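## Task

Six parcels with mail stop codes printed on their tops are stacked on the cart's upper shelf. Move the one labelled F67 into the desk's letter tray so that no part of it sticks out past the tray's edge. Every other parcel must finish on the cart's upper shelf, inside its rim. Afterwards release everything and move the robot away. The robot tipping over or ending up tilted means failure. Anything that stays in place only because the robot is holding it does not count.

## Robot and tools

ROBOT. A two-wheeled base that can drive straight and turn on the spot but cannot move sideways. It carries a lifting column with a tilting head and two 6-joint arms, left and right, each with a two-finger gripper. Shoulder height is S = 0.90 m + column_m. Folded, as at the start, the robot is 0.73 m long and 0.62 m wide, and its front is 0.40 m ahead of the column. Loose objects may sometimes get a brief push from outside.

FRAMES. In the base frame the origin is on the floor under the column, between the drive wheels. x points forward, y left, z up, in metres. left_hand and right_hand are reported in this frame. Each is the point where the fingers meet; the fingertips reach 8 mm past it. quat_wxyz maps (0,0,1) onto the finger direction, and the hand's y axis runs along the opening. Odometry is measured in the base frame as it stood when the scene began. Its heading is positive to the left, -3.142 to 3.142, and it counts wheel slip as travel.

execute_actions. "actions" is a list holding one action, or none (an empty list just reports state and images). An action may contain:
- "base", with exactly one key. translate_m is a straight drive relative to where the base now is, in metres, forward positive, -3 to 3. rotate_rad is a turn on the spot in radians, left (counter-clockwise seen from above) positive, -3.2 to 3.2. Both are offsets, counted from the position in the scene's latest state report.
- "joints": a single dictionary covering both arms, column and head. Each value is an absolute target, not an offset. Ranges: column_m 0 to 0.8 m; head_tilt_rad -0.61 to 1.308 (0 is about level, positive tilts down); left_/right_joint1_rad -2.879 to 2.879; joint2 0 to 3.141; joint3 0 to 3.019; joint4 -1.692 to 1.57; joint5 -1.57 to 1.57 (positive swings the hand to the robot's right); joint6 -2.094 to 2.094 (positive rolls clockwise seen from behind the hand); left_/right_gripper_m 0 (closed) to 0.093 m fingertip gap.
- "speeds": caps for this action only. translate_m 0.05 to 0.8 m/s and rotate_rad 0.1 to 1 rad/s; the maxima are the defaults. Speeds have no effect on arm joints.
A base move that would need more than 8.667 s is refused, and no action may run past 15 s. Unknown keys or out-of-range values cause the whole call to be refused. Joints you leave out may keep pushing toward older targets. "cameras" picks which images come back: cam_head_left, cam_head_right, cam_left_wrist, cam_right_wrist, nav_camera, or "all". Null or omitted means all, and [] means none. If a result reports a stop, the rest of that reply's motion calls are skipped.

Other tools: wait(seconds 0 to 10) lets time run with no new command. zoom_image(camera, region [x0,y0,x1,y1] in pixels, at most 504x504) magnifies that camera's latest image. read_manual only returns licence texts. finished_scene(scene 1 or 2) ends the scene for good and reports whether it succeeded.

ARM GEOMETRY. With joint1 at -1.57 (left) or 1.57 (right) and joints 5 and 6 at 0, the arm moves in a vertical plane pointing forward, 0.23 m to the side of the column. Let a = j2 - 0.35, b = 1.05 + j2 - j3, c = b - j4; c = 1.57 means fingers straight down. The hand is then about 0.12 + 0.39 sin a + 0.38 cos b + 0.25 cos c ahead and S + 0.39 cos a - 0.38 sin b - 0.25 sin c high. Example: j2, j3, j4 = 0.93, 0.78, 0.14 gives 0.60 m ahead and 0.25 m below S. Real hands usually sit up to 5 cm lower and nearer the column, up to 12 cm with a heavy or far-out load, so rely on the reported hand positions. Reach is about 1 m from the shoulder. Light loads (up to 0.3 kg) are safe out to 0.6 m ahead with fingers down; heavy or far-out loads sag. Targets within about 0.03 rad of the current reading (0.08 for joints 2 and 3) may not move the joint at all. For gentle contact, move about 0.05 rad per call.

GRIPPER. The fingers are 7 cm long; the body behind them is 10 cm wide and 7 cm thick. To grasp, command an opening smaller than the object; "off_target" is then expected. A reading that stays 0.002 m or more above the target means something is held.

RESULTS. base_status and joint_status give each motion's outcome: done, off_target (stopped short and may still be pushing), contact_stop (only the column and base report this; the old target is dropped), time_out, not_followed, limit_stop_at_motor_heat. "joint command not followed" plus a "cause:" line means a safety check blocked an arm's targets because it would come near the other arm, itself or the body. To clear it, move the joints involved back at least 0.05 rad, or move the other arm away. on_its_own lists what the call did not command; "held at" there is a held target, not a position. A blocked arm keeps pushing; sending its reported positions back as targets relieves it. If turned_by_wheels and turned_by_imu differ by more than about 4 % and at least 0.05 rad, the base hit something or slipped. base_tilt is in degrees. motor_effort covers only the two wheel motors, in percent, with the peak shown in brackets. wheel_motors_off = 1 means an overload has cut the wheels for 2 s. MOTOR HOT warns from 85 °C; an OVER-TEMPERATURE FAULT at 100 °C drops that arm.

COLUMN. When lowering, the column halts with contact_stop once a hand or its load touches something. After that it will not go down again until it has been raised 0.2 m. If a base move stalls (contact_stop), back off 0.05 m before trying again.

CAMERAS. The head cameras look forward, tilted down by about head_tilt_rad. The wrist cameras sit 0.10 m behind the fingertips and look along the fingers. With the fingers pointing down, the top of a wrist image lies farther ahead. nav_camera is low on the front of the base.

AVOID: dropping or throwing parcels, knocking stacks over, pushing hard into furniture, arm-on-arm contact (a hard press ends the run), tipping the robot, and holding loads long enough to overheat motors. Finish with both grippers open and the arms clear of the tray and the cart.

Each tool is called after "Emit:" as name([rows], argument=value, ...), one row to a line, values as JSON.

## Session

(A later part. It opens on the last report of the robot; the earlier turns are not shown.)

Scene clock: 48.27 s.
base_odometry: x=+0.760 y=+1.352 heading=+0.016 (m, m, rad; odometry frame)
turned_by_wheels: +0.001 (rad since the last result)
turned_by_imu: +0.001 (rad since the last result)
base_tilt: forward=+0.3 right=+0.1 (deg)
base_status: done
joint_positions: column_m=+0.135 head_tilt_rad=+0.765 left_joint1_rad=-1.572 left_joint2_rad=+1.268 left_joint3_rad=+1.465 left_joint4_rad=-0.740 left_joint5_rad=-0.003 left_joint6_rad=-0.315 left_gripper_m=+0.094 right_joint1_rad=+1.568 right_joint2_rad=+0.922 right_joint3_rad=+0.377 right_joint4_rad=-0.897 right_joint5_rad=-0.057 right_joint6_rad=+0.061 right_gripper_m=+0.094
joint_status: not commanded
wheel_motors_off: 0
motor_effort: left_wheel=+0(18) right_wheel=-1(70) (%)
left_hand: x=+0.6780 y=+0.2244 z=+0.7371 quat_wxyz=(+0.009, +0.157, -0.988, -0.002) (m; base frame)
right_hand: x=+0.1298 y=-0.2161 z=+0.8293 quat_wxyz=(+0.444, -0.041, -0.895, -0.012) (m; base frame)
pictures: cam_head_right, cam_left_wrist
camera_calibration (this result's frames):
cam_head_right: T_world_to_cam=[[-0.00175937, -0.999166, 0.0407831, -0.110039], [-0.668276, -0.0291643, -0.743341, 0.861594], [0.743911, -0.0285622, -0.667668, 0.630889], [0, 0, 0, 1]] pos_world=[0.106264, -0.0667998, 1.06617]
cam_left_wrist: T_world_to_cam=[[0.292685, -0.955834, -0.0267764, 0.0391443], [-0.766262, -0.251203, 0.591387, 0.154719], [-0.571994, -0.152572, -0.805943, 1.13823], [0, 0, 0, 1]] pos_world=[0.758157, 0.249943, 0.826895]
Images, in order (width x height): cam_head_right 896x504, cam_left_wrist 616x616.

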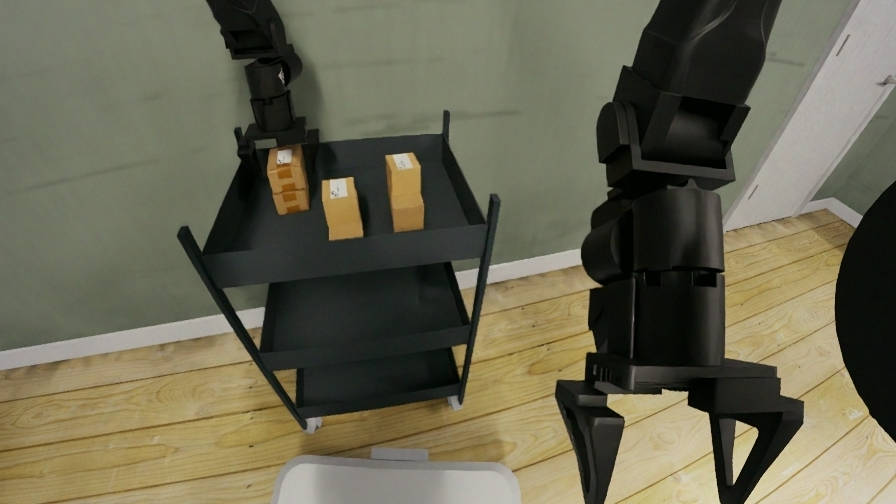

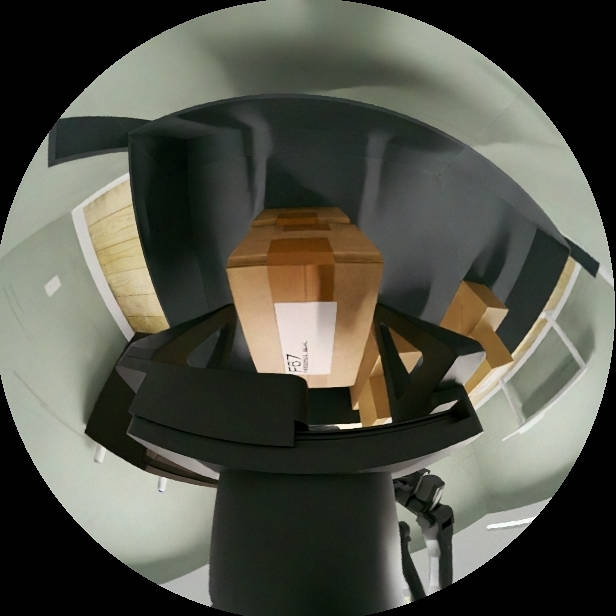

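Emit:
execute_actions([
  {"joints":{"left_gripper_m":0.03}},
], cameras=[])

Emit:
execute_actions([
  {"joints":{"column_m":0.32}},
], cameras=["cam_head_right"])

Emit:
execute_actions([
  {"base":{"translate_m":-0.25},"joints":{"column_m":0.45}},
], cameras=[])

Emit:
execute_actions([
  {"base":{"rotate_rad":-1.3},"joints":{"column_m":0.6,"head_tilt_rad":0.45,"left_joint6_rad":0},"speeds":{"rotate_rad":0.7}},
], cameras=["cam_head_left","cam_head_right","nav_camera"])

Scene clock: 51.63 s.
base_odometry: x=+0.760 y=+1.352 heading=+0.016 (m, m, rad; odometry frame)
turned_by_wheels: +0.000 (rad since the last result)
turned_by_imu: +0.000 (rad since the last result)
base_tilt: forward=+0.4 right=+0.2 (deg)
base_status: not commanded
joint_positions: column_m=+0.135 head_tilt_rad=+0.765 left_joint1_rad=-1.572 left_joint2_rad=+1.268 left_joint3_rad=+1.465 left_joint4_rad=-0.740 left_joint5_rad=-0.002 left_joint6_rad=-0.315 left_gripper_m=+0.059 right_joint1_rad=+1.568 right_joint2_rad=+0.922 right_joint3_rad=+0.377 right_joint4_rad=-0.897 right_joint5_rad=-0.057 right_joint6_rad=+0.061 right_gripper_m=+0.094
joint_status: left_gripper_m off_target (ended at +0.059, target +0.030)
wheel_motors_off: 0
motor_effort: left_wheel=+0(1) right_wheel=-2(2) (%)
left_hand: x=+0.6780 y=+0.2243 z=+0.7371 quat_wxyz=(+0.009, +0.157, -0.988, -0.002) (m; base frame)
right_hand: x=+0.1298 y=-0.2161 z=+0.8293 quat_wxyz=(+0.444, -0.041, -0.895, -0.012) (m; base frame)
pictures: none
No camera images: the call's "cameras" was empty. Leave "cameras" out to get every camera's image.

Scene clock: 54.63 s.
base_odometry: x=+0.760 y=+1.352 heading=+0.016 (m, m, rad; odometry frame)
turned_by_wheels: +0.000 (rad since the last result)
turned_by_imu: +0.000 (rad since the last result)
base_tilt: forward=+0.3 right=+0.1 (deg)
base_status: not commanded
joint_positions: column_m=+0.320 head_tilt_rad=+0.765 left_joint1_rad=-1.572 left_joint2_rad=+1.268 left_joint3_rad=+1.465 left_joint4_rad=-0.740 left_joint5_rad=-0.002 left_joint6_rad=-0.315 left_gripper_m=+0.059 right_joint1_rad=+1.568 right_joint2_rad=+0.922 right_joint3_rad=+0.377 right_joint4_rad=-0.897 right_joint5_rad=-0.057 right_joint6_rad=+0.061 right_gripper_m=+0.094
joint_status: all done
wheel_motors_off: 0
motor_effort: left_wheel=+1(1) right_wheel=-3(2) (%)
left_hand: x=+0.6780 y=+0.2243 z=+0.9220 quat_wxyz=(+0.009, +0.157, -0.988, -0.002) (m; base frame)
right_hand: x=+0.1298 y=-0.2161 z=+1.0142 quat_wxyz=(+0.444, -0.041, -0.895, -0.012) (m; base frame)
pictures: cam_head_right
camera_calibration (this result's frames):
cam_head_right: T_world_to_cam=[[-0.00175937, -0.999166, 0.0407831, -0.11758], [-0.668276, -0.0291643, -0.743341, 0.999042], [0.743911, -0.0285622, -0.667668, 0.754345], [0, 0, 0, 1]] pos_world=[0.106264, -0.0667998, 1.25108]
Images, in order (width x height): cam_head_right 896x504.

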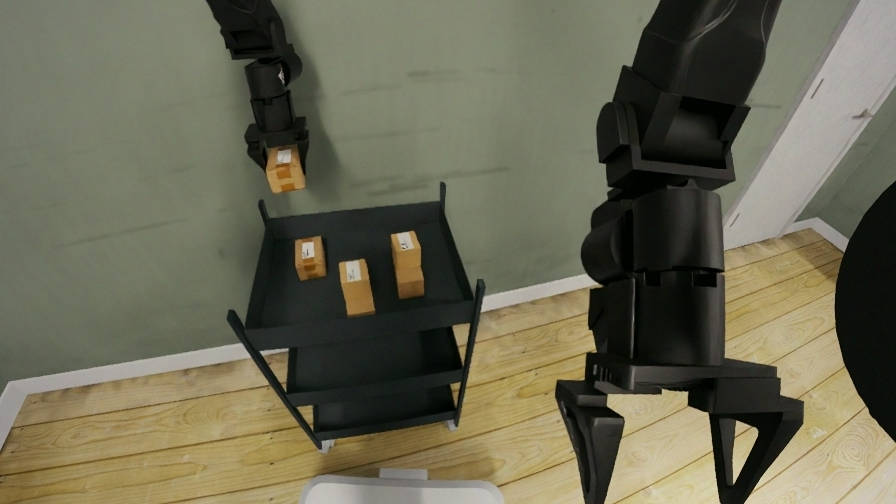

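Scene clock: 56.90 s.
base_odometry: x=+0.510 y=+1.348 heading=+0.015 (m, m, rad; odometry frame)
turned_by_wheels: -0.001 (rad since the last result)
turned_by_imu: -0.001 (rad since the last result)
base_tilt: forward=+0.4 right=+0.2 (deg)
base_status: done
joint_positions: column_m=+0.450 head_tilt_rad=+0.765 left_joint1_rad=-1.572 left_joint2_rad=+1.268 left_joint3_rad=+1.465 left_joint4_rad=-0.741 left_joint5_rad=-0.002 left_joint6_rad=-0.315 left_gripper_m=+0.059 right_joint1_rad=+1.568 right_joint2_rad=+0.922 right_joint3_rad=+0.374 right_joint4_rad=-0.897 right_joint5_rad=-0.057 right_joint6_rad=+0.061 right_gripper_m=+0.094
joint_status: all done
wheel_motors_off: 0
motor_effort: left_wheel=-2(44) right_wheel=+3(67) (%)
left_hand: x=+0.6778 y=+0.2243 z=+1.0521 quat_wxyz=(+0.009, +0.157, -0.988, -0.002) (m; base frame)
right_hand: x=+0.1282 y=-0.2161 z=+1.1448 quat_wxyz=(+0.445, -0.041, -0.894, -0.011) (m; base frame)
pictures: none
No camera images: the call's "cameras" was empty. Leave "cameras" out to get every camera's image.

Scene clock: 59.77 s.
base_odometry: x=+0.510 y=+1.348 heading=-1.285 (m, m, rad; odometry frame)
turned_by_wheels: -1.299 (rad since the last result)
turned_by_imu: -1.284 (rad since the last result)
base_tilt: forward=+0.3 right=+0.2 (deg)
base_status: done
joint_positions: column_m=+0.600 head_tilt_rad=+0.468 left_joint1_rad=-1.570 left_joint2_rad=+1.268 left_joint3_rad=+1.465 left_joint4_rad=-0.741 left_joint5_rad=-0.002 left_joint6_rad=-0.015 left_gripper_m=+0.059 right_joint1_rad=+1.568 right_joint2_rad=+0.922 right_joint3_rad=+0.374 right_joint4_rad=-0.897 right_joint5_rad=-0.057 right_joint6_rad=+0.061 right_gripper_m=+0.094
joint_status: all done
wheel_motors_off: 0
motor_effort: left_wheel=+2(43) right_wheel=-1(52) (%)
left_hand: x=+0.6778 y=+0.2252 z=+1.2020 quat_wxyz=(+0.010, +0.008, -1.000, -0.001) (m; base frame)
right_hand: x=+0.1282 y=-0.2161 z=+1.2948 quat_wxyz=(+0.445, -0.041, -0.894, -0.011) (m; base frame)
pictures: cam_head_left, cam_head_right, nav_camera
camera_calibration (this result's frames):
cam_head_left: T_world_to_cam=[[-0.00948139, -0.998676, 0.0505649, -0.0293177], [-0.434463, -0.0414307, -0.899736, 1.44448], [0.90064, -0.0304993, -0.433495, 0.563904], [0, 0, 0, 1]] pos_world=[0.119421, 0.0477656, 1.54558]
cam_head_right: T_world_to_cam=[[-0.013619, -0.999166, 0.0384822, -0.124757], [-0.421445, -0.0291643, -0.906385, 1.45341], [0.906752, -0.0285622, -0.420697, 0.541472], [0, 0, 0, 1]] pos_world=[0.119854, -0.0667998, 1.54994]
Images, in order (width x height): cam_head_left 896x504, cam_head_right 896x504, nav_camera 896x504.

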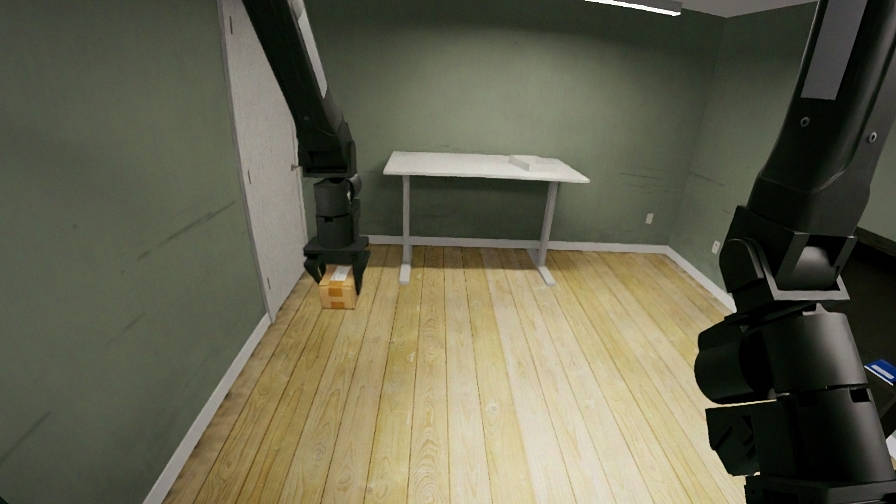

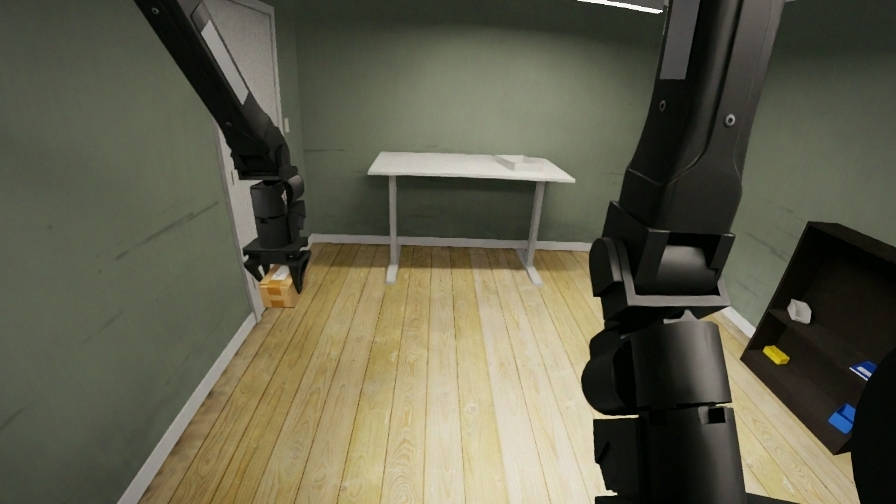

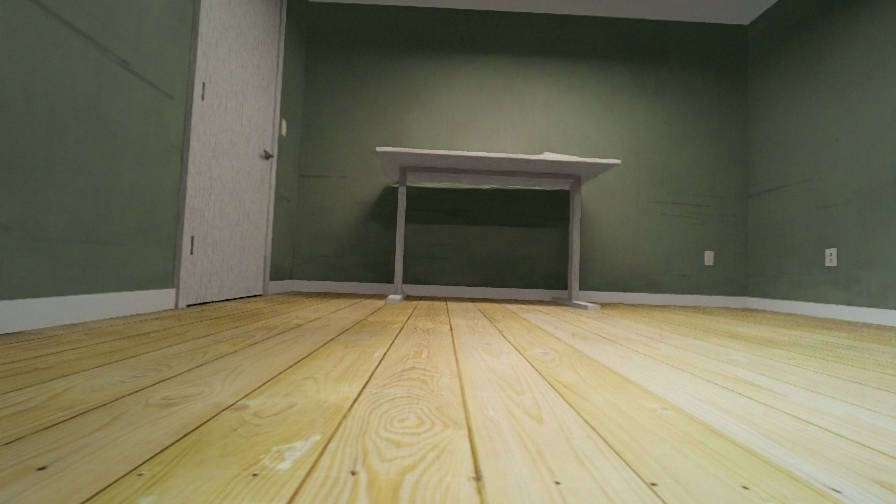

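Emit:
execute_actions([
  {"base":{"rotate_rad":-0.3},"speeds":{"rotate_rad":0.7}},
], cameras=[])

Emit:
execute_actions([
  {"base":{"translate_m":1.9},"joints":{"head_tilt_rad":0.7}},
], cameras=["cam_head_left","cam_head_right","nav_camera"])

Scene clock: 64.90 s.
base_odometry: x=+0.510 y=+1.348 heading=-1.584 (m, m, rad; odometry frame)
turned_by_wheels: -0.299 (rad since the last result)
turned_by_imu: -0.297 (rad since the last result)
base_tilt: forward=+0.4 right=+0.2 (deg)
base_status: done
joint_positions: column_m=+0.600 head_tilt_rad=+0.468 left_joint1_rad=-1.571 left_joint2_rad=+1.268 left_joint3_rad=+1.465 left_joint4_rad=-0.741 left_joint5_rad=-0.002 left_joint6_rad=-0.015 left_gripper_m=+0.059 right_joint1_rad=+1.568 right_joint2_rad=+0.922 right_joint3_rad=+0.374 right_joint4_rad=-0.897 right_joint5_rad=-0.057 right_joint6_rad=+0.061 right_gripper_m=+0.094
joint_status: not commanded
wheel_motors_off: 0
motor_effort: left_wheel=+2(26) right_wheel=-1(28) (%)
left_hand: x=+0.6778 y=+0.2250 z=+1.2020 quat_wxyz=(+0.010, +0.007, -1.000, -0.001) (m; base frame)
right_hand: x=+0.1282 y=-0.2161 z=+1.2948 quat_wxyz=(+0.445, -0.041, -0.894, -0.011) (m; base frame)
pictures: none
No camera images: the call's "cameras" was empty. Leave "cameras" out to get every camera's image.

Scene clock: 69.67 s.
base_odometry: x=+0.484 y=-0.552 heading=-1.585 (m, m, rad; odometry frame)
turned_by_wheels: +0.000 (rad since the last result)
turned_by_imu: -0.005 (rad since the last result)
base_tilt: forward=+0.4 right=+0.2 (deg)
base_status: done
joint_positions: column_m=+0.600 head_tilt_rad=+0.703 left_joint1_rad=-1.571 left_joint2_rad=+1.268 left_joint3_rad=+1.465 left_joint4_rad=-0.741 left_joint5_rad=-0.002 left_joint6_rad=-0.015 left_gripper_m=+0.059 right_joint1_rad=+1.568 right_joint2_rad=+0.922 right_joint3_rad=+0.375 right_joint4_rad=-0.897 right_joint5_rad=-0.057 right_joint6_rad=+0.061 right_gripper_m=+0.094
joint_status: all done
wheel_motors_off: 0
motor_effort: left_wheel=-1(43) right_wheel=+1(57) (%)
left_hand: x=+0.6778 y=+0.2250 z=+1.2020 quat_wxyz=(+0.010, +0.007, -1.000, -0.001) (m; base frame)
right_hand: x=+0.1288 y=-0.2161 z=+1.2946 quat_wxyz=(+0.445, -0.041, -0.895, -0.011) (m; base frame)
pictures: cam_head_left, cam_head_right, nav_camera
camera_calibration (this result's frames):
cam_head_left: T_world_to_cam=[[0.00255053, -0.998676, 0.0513829, -0.0312165], [-0.631983, -0.0414307, -0.773874, 1.25475], [0.774978, -0.0304993, -0.631252, 0.883815], [0, 0, 0, 1]] pos_world=[0.108122, 0.0477656, 1.53053]
cam_head_right: T_world_to_cam=[[-0.00428623, -0.999166, 0.0405954, -0.128575], [-0.620871, -0.0291643, -0.78337, 1.26829], [0.783901, -0.0285622, -0.620228, 0.864056], [0, 0, 0, 1]] pos_world=[0.109558, -0.0667998, 1.53467]
Images, in order (width x height): cam_head_left 896x504, cam_head_right 896x504, nav_camera 896x504.

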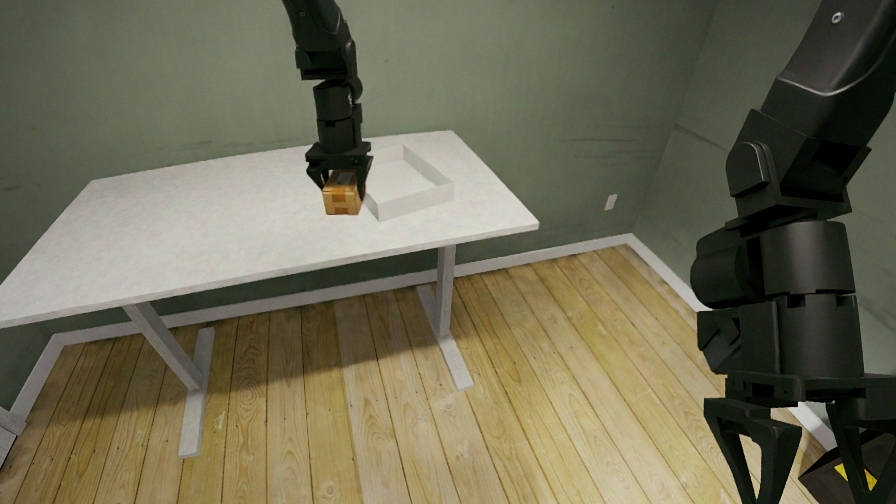

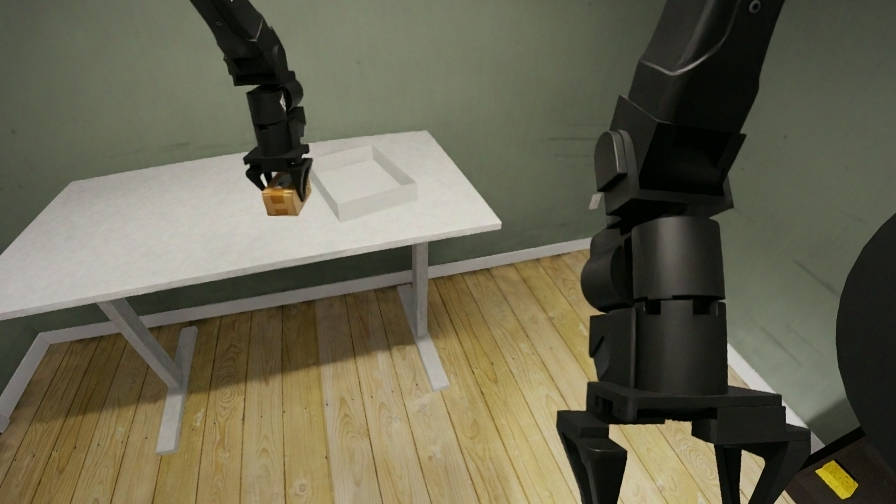

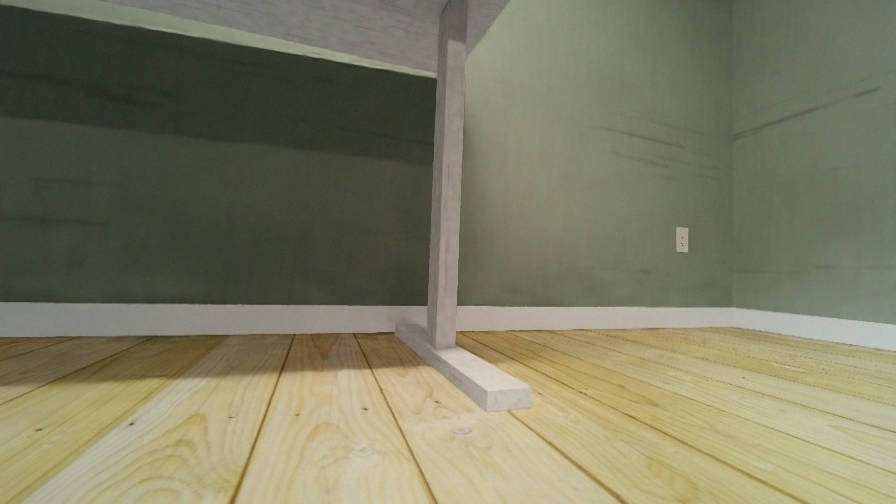

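Emit:
execute_actions([
  {"base":{"translate_m":0.47},"joints":{"column_m":0.5,"left_joint6_rad":-0.6},"speeds":{"translate_m":0.4}},
], cameras=["cam_head_right","cam_left_wrist","nav_camera"])

Scene clock: 74.77 s.
base_odometry: x=+0.478 y=-1.022 heading=-1.585 (m, m, rad; odometry frame)
turned_by_wheels: +0.000 (rad since the last result)
turned_by_imu: -0.001 (rad since the last result)
base_tilt: forward=+0.4 right=+0.2 (deg)
base_status: done
joint_positions: column_m=+0.500 head_tilt_rad=+0.703 left_joint1_rad=-1.571 left_joint2_rad=+1.268 left_joint3_rad=+1.465 left_joint4_rad=-0.741 left_joint5_rad=-0.002 left_joint6_rad=-0.585 left_gripper_m=+0.059 right_joint1_rad=+1.568 right_joint2_rad=+0.922 right_joint3_rad=+0.373 right_joint4_rad=-0.897 right_joint5_rad=-0.057 right_joint6_rad=+0.061 right_gripper_m=+0.094
joint_status: all done
wheel_motors_off: 0
motor_effort: left_wheel=+0(25) right_wheel=+1(37) (%)
left_hand: x=+0.6778 y=+0.2250 z=+1.1021 quat_wxyz=(+0.009, +0.288, -0.957, -0.004) (m; base frame)
right_hand: x=+0.1279 y=-0.2161 z=+1.1951 quat_wxyz=(+0.446, -0.041, -0.894, -0.011) (m; base frame)
pictures: cam_head_right, cam_left_wrist, nav_camera
camera_calibration (this result's frames):
cam_head_right: T_world_to_cam=[[-0.00428254, -0.999166, 0.0405958, -0.12452], [-0.620942, -0.0291643, -0.783314, 1.18995], [0.783845, -0.0285622, -0.6203, 0.802202], [0, 0, 0, 1]] pos_world=[0.109553, -0.0667998, 1.43476]
cam_left_wrist: T_world_to_cam=[[0.537522, -0.84264, -0.0320519, -0.136089], [-0.67066, -0.450239, 0.589491, -0.079073], [-0.51116, -0.295369, -0.807139, 1.42459], [0, 0, 0, 1]] pos_world=[0.748312, 0.270503, 1.19209]
Images, in order (width x height): cam_head_right 896x504, cam_left_wrist 616x616, nav_camera 896x504.

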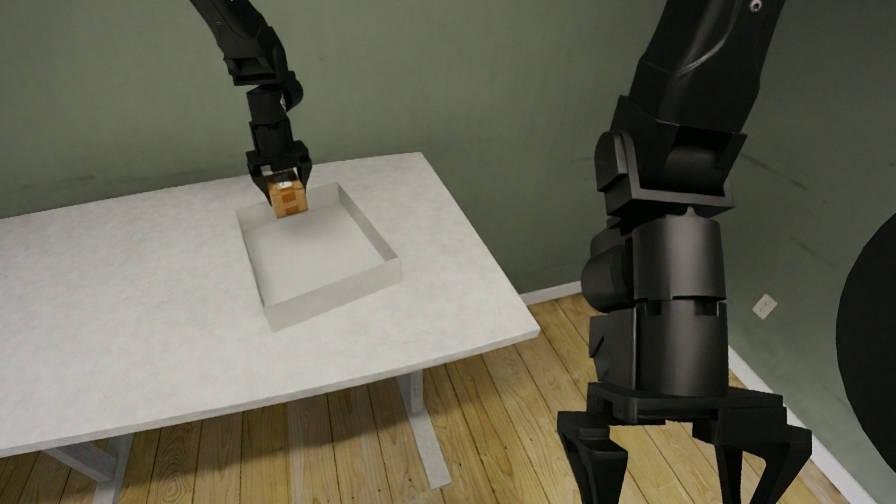

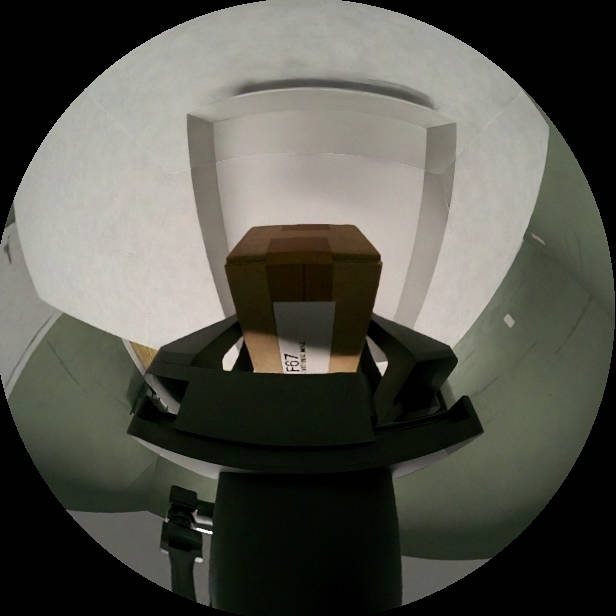

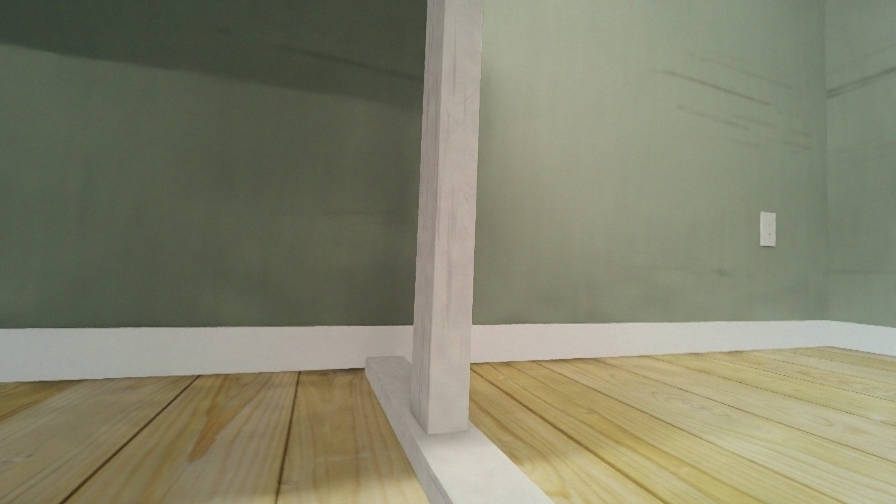

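Emit:
execute_actions([
  {"base":{"rotate_rad":-0.04},"joints":{"column_m":0.43}},
], cameras=["cam_head_right","cam_head_left","cam_left_wrist"])

Scene clock: 79.40 s.
base_odometry: x=+0.478 y=-1.022 heading=-1.623 (m, m, rad; odometry frame)
turned_by_wheels: -0.038 (rad since the last result)
turned_by_imu: -0.037 (rad since the last result)
base_tilt: forward=+0.3 right=+0.2 (deg)
base_status: done
joint_positions: column_m=+0.430 head_tilt_rad=+0.703 left_joint1_rad=-1.572 left_joint2_rad=+1.268 left_joint3_rad=+1.465 left_joint4_rad=-0.741 left_joint5_rad=-0.002 left_joint6_rad=-0.585 left_gripper_m=+0.059 right_joint1_rad=+1.568 right_joint2_rad=+0.922 right_joint3_rad=+0.373 right_joint4_rad=-0.897 right_joint5_rad=-0.057 right_joint6_rad=+0.061 right_gripper_m=+0.094
joint_status: all done
wheel_motors_off: 0
motor_effort: left_wheel=+2(40) right_wheel=-3(50) (%)
left_hand: x=+0.6778 y=+0.2241 z=+1.0321 quat_wxyz=(+0.009, +0.288, -0.958, -0.003) (m; base frame)
right_hand: x=+0.1279 y=-0.2161 z=+1.1251 quat_wxyz=(+0.446, -0.041, -0.894, -0.011) (m; base frame)
pictures: cam_head_left, cam_head_right, cam_left_wrist
camera_calibration (this result's frames):
cam_head_left: T_world_to_cam=[[0.0025552, -0.998676, 0.0513827, -0.0224866], [-0.632053, -0.0414307, -0.773817, 1.12319], [0.774921, -0.0304993, -0.631322, 0.776669], [0, 0, 0, 1]] pos_world=[0.108117, 0.0477656, 1.36063]
cam_head_right: T_world_to_cam=[[-0.00428254, -0.999166, 0.0405958, -0.121679], [-0.620942, -0.0291643, -0.783314, 1.13512], [0.783845, -0.0285622, -0.6203, 0.758784], [0, 0, 0, 1]] pos_world=[0.109553, -0.0667998, 1.36477]
cam_left_wrist: T_world_to_cam=[[0.536886, -0.843099, -0.0306167, -0.140053], [-0.671, -0.448727, 0.590257, -0.0391242], [-0.511384, -0.296356, -0.806635, 1.36767], [0, 0, 0, 1]] pos_world=[0.748346, 0.269685, 1.12202]
Images, in order (width x height): cam_head_left 896x504, cam_head_right 896x504, cam_left_wrist 616x616.

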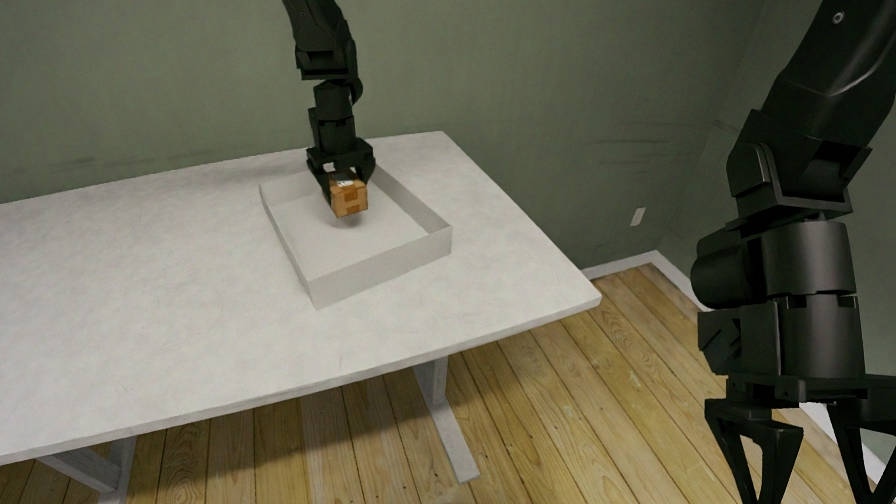

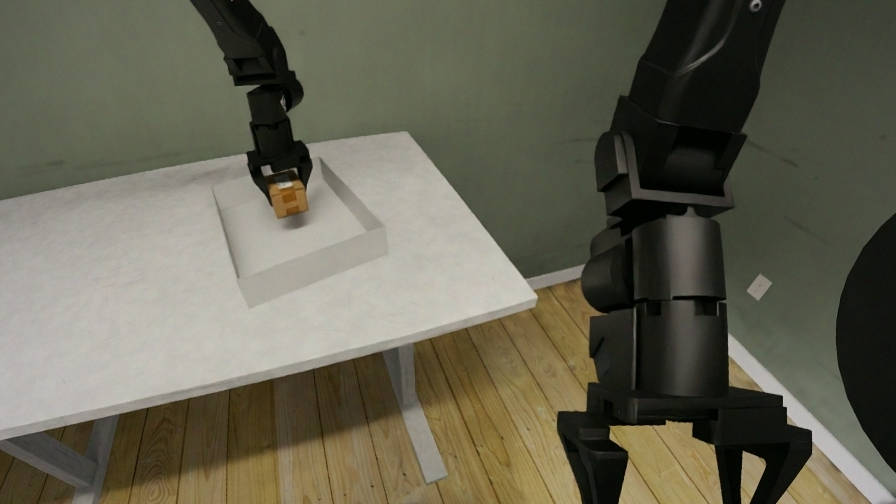

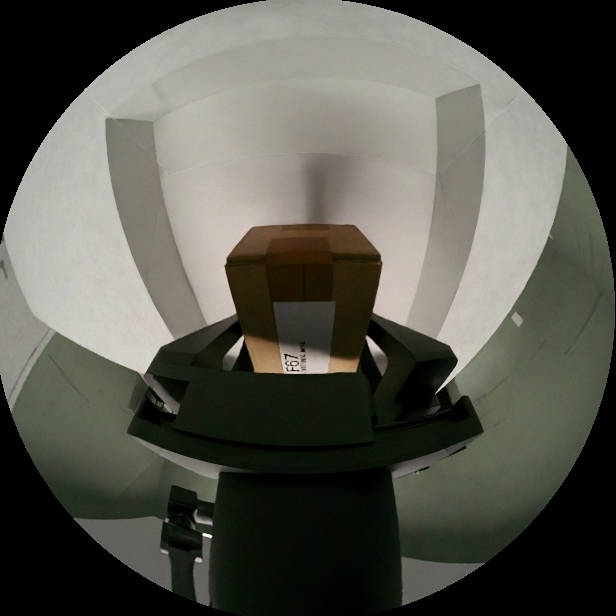

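Emit:
execute_actions([
  {"joints":{"column_m":0.405}},
], cameras=["cam_head_left"])

Emit:
zoom_image(camera="cam_head_left", region=[250, 130, 470, 310])

Scene clock: 81.80 s.
base_odometry: x=+0.478 y=-1.022 heading=-1.623 (m, m, rad; odometry frame)
turned_by_wheels: +0.000 (rad since the last result)
turned_by_imu: +0.000 (rad since the last result)
base_tilt: forward=+0.3 right=+0.2 (deg)
base_status: not commanded
joint_positions: column_m=+0.405 head_tilt_rad=+0.703 left_joint1_rad=-1.572 left_joint2_rad=+1.268 left_joint3_rad=+1.465 left_joint4_rad=-0.741 left_joint5_rad=-0.002 left_joint6_rad=-0.585 left_gripper_m=+0.059 right_joint1_rad=+1.568 right_joint2_rad=+0.922 right_joint3_rad=+0.373 right_joint4_rad=-0.897 right_joint5_rad=-0.057 right_joint6_rad=+0.061 right_gripper_m=+0.094
joint_status: all done
wheel_motors_off: 0
motor_effort: left_wheel=+3(3) right_wheel=-4(3) (%)
left_hand: x=+0.6778 y=+0.2241 z=+1.0071 quat_wxyz=(+0.009, +0.288, -0.958, -0.003) (m; base frame)
right_hand: x=+0.1279 y=-0.2161 z=+1.1000 quat_wxyz=(+0.446, -0.041, -0.894, -0.011) (m; base frame)
pictures: cam_head_left
camera_calibration (this result's frames):
cam_head_left: T_world_to_cam=[[0.0025552, -0.998676, 0.0513827, -0.0212007], [-0.632053, -0.0414307, -0.773817, 1.10382], [0.774921, -0.0304993, -0.631322, 0.760869], [0, 0, 0, 1]] pos_world=[0.108117, 0.0477656, 1.3356]
Images, in order (width x height): cam_head_left 896x504.

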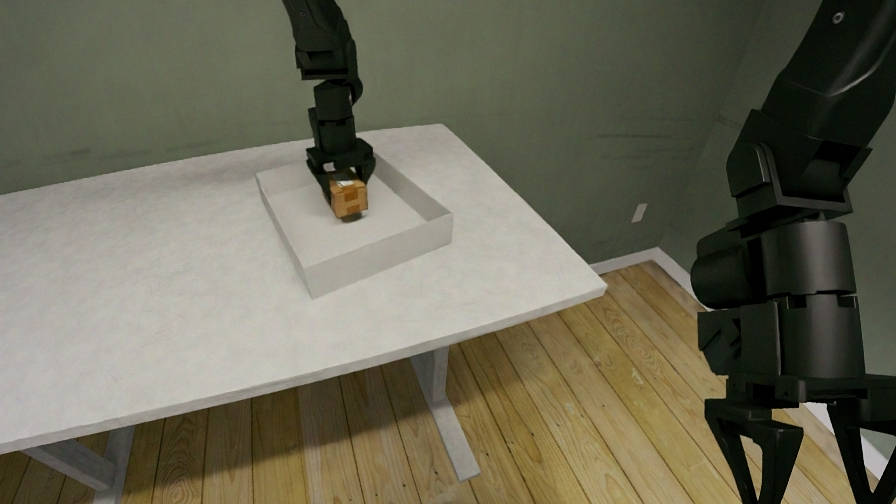

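Region (250, 130, 470, 310) of cam_head_left's 896x504 image, scaled by 2.291, with more detail than that image has; it fills the top 412 rows of this view, and the rest is white.

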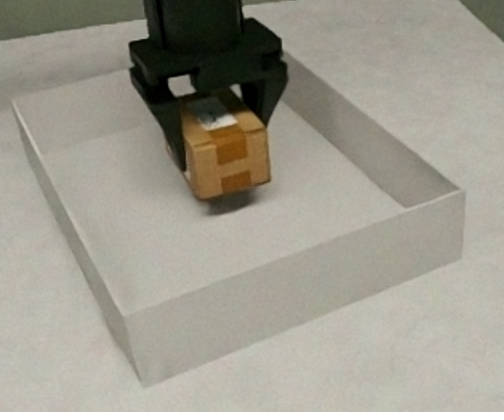

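Emit:
execute_actions([
  {"joints":{"column_m":0.387}},
], cameras=["cam_head_left"])

Emit:
zoom_image(camera="cam_head_left", region=[250, 130, 470, 310])

Emit:
execute_actions([
  {"joints":{"left_gripper_m":0.093}},
], cameras=[])

Emit:
execute_actions([
  {"joints":{"column_m":0.5}},
], cameras=[])

Emit:
execute_actions([
  {"base":{"translate_m":-0.4}},
], cameras=["cam_head_right"])

Scene clock: 86.07 s.
base_odometry: x=+0.478 y=-1.022 heading=-1.623 (m, m, rad; odometry frame)
turned_by_wheels: +0.000 (rad since the last result)
turned_by_imu: +0.000 (rad since the last result)
base_tilt: forward=+0.4 right=+0.2 (deg)
base_status: not commanded
joint_positions: column_m=+0.387 head_tilt_rad=+0.703 left_joint1_rad=-1.572 left_joint2_rad=+1.269 left_joint3_rad=+1.465 left_joint4_rad=-0.741 left_joint5_rad=-0.002 left_joint6_rad=-0.585 left_gripper_m=+0.059 right_joint1_rad=+1.568 right_joint2_rad=+0.922 right_joint3_rad=+0.373 right_joint4_rad=-0.897 right_joint5_rad=-0.057 right_joint6_rad=+0.061 right_gripper_m=+0.094
joint_status: all done
wheel_motors_off: 0
motor_effort: left_wheel=+3(3) right_wheel=-3(2) (%)
left_hand: x=+0.6776 y=+0.2241 z=+0.9887 quat_wxyz=(+0.010, +0.288, -0.958, -0.003) (m; base frame)
right_hand: x=+0.1279 y=-0.2161 z=+1.0821 quat_wxyz=(+0.446, -0.041, -0.894, -0.011) (m; base frame)
pictures: cam_head_left
camera_calibration (this result's frames):
cam_head_left: T_world_to_cam=[[0.00255525, -0.998676, 0.0513827, -0.0202765], [-0.632054, -0.0414307, -0.773816, 1.08991], [0.77492, -0.0304993, -0.631323, 0.749515], [0, 0, 0, 1]] pos_world=[0.108117, 0.0477656, 1.31761]
Images, in order (width x height): cam_head_left 896x504.

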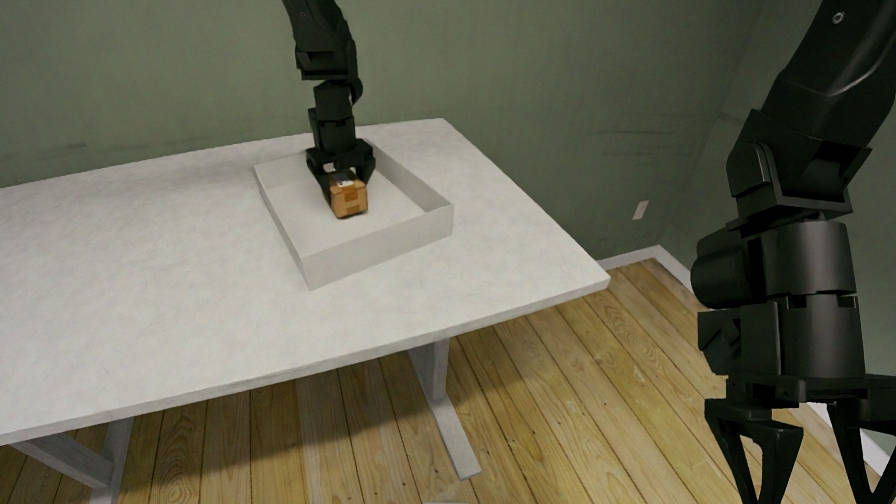

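Region (250, 130, 470, 310) of cam_head_left's 896x504 image, scaled by 2.291, with more detail than that image has; it fills the top 412 rows of this view, and the rest is white.

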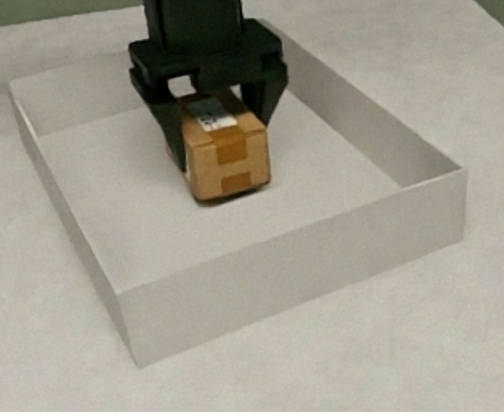

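Scene clock: 86.70 s.
base_odometry: x=+0.478 y=-1.022 heading=-1.623 (m, m, rad; odometry frame)
turned_by_wheels: +0.000 (rad since the last result)
turned_by_imu: +0.000 (rad since the last result)
base_tilt: forward=+0.3 right=+0.1 (deg)
base_status: not commanded
joint_positions: column_m=+0.387 head_tilt_rad=+0.703 left_joint1_rad=-1.572 left_joint2_rad=+1.269 left_joint3_rad=+1.465 left_joint4_rad=-0.741 left_joint5_rad=-0.002 left_joint6_rad=-0.585 left_gripper_m=+0.093 right_joint1_rad=+1.568 right_joint2_rad=+0.922 right_joint3_rad=+0.373 right_joint4_rad=-0.897 right_joint5_rad=-0.057 right_joint6_rad=+0.061 right_gripper_m=+0.094
joint_status: all done
wheel_motors_off: 0
motor_effort: left_wheel=+3(3) right_wheel=-4(3) (%)
left_hand: x=+0.6776 y=+0.2241 z=+0.9887 quat_wxyz=(+0.010, +0.288, -0.958, -0.003) (m; base frame)
right_hand: x=+0.1279 y=-0.2161 z=+1.0821 quat_wxyz=(+0.446, -0.041, -0.894, -0.011) (m; base frame)
pictures: none
No camera images: the call's "cameras" was empty. Leave "cameras" out to get every camera's image.

Scene clock: 88.77 s.
base_odometry: x=+0.478 y=-1.022 heading=-1.623 (m, m, rad; odometry frame)
turned_by_wheels: +0.000 (rad since the last result)
turned_by_imu: +0.000 (rad since the last result)
base_tilt: forward=+0.3 right=+0.2 (deg)
base_status: not commanded
joint_positions: column_m=+0.500 head_tilt_rad=+0.703 left_joint1_rad=-1.572 left_joint2_rad=+1.269 left_joint3_rad=+1.465 left_joint4_rad=-0.741 left_joint5_rad=-0.002 left_joint6_rad=-0.585 left_gripper_m=+0.093 right_joint1_rad=+1.568 right_joint2_rad=+0.922 right_joint3_rad=+0.373 right_joint4_rad=-0.897 right_joint5_rad=-0.057 right_joint6_rad=+0.061 right_gripper_m=+0.094
joint_status: all done
wheel_motors_off: 0
motor_effort: left_wheel=+3(4) right_wheel=-3(3) (%)
left_hand: x=+0.6776 y=+0.2241 z=+1.1016 quat_wxyz=(+0.010, +0.288, -0.958, -0.003) (m; base frame)
right_hand: x=+0.1279 y=-0.2161 z=+1.1950 quat_wxyz=(+0.446, -0.041, -0.894, -0.011) (m; base frame)
pictures: none
No camera images: the call's "cameras" was empty. Leave "cameras" out to get every camera's image.

Scene clock: 91.20 s.
base_odometry: x=+0.499 y=-0.623 heading=-1.624 (m, m, rad; odometry frame)
turned_by_wheels: -0.001 (rad since the last result)
turned_by_imu: +0.000 (rad since the last result)
base_tilt: forward=+0.4 right=+0.2 (deg)
base_status: done
joint_positions: column_m=+0.500 head_tilt_rad=+0.703 left_joint1_rad=-1.572 left_joint2_rad=+1.269 left_joint3_rad=+1.465 left_joint4_rad=-0.741 left_joint5_rad=-0.002 left_joint6_rad=-0.585 left_gripper_m=+0.093 right_joint1_rad=+1.568 right_joint2_rad=+0.922 right_joint3_rad=+0.371 right_joint4_rad=-0.897 right_joint5_rad=-0.057 right_joint6_rad=+0.061 right_gripper_m=+0.094
joint_status: not commanded
wheel_motors_off: 0
motor_effort: left_wheel=-1(40) right_wheel=+2(65) (%)
left_hand: x=+0.6775 y=+0.2241 z=+1.1016 quat_wxyz=(+0.010, +0.288, -0.958, -0.003) (m; base frame)
right_hand: x=+0.1270 y=-0.2161 z=+1.1954 quat_wxyz=(+0.446, -0.041, -0.894, -0.011) (m; base frame)
pictures: cam_head_right
camera_calibration (this result's frames):
cam_head_right: T_world_to_cam=[[-0.00426918, -0.999166, 0.0405972, -0.124519], [-0.6212, -0.0291643, -0.783109, 1.18958], [0.783641, -0.0285622, -0.620558, 0.802537], [0, 0, 0, 1]] pos_world=[0.109537, -0.0667998, 1.43465]
Images, in order (width x height): cam_head_right 896x504.

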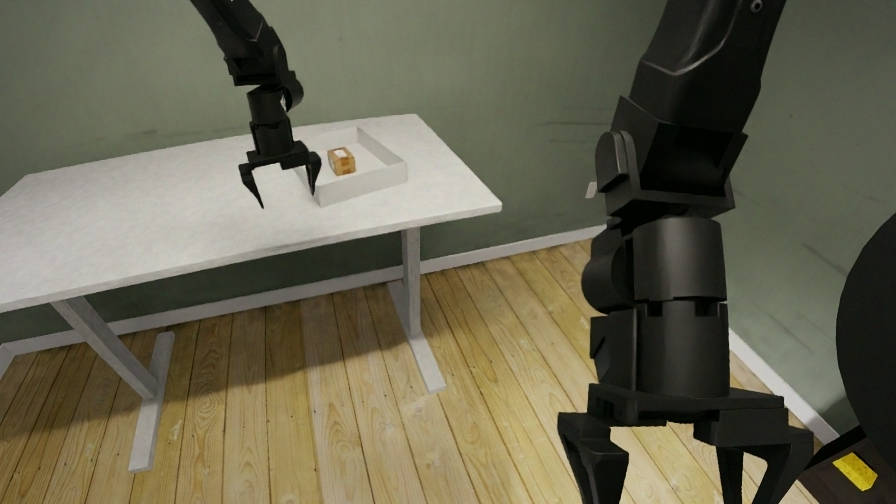

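Emit:
finished_scene(scene=1)

The scene is finished: the task was done.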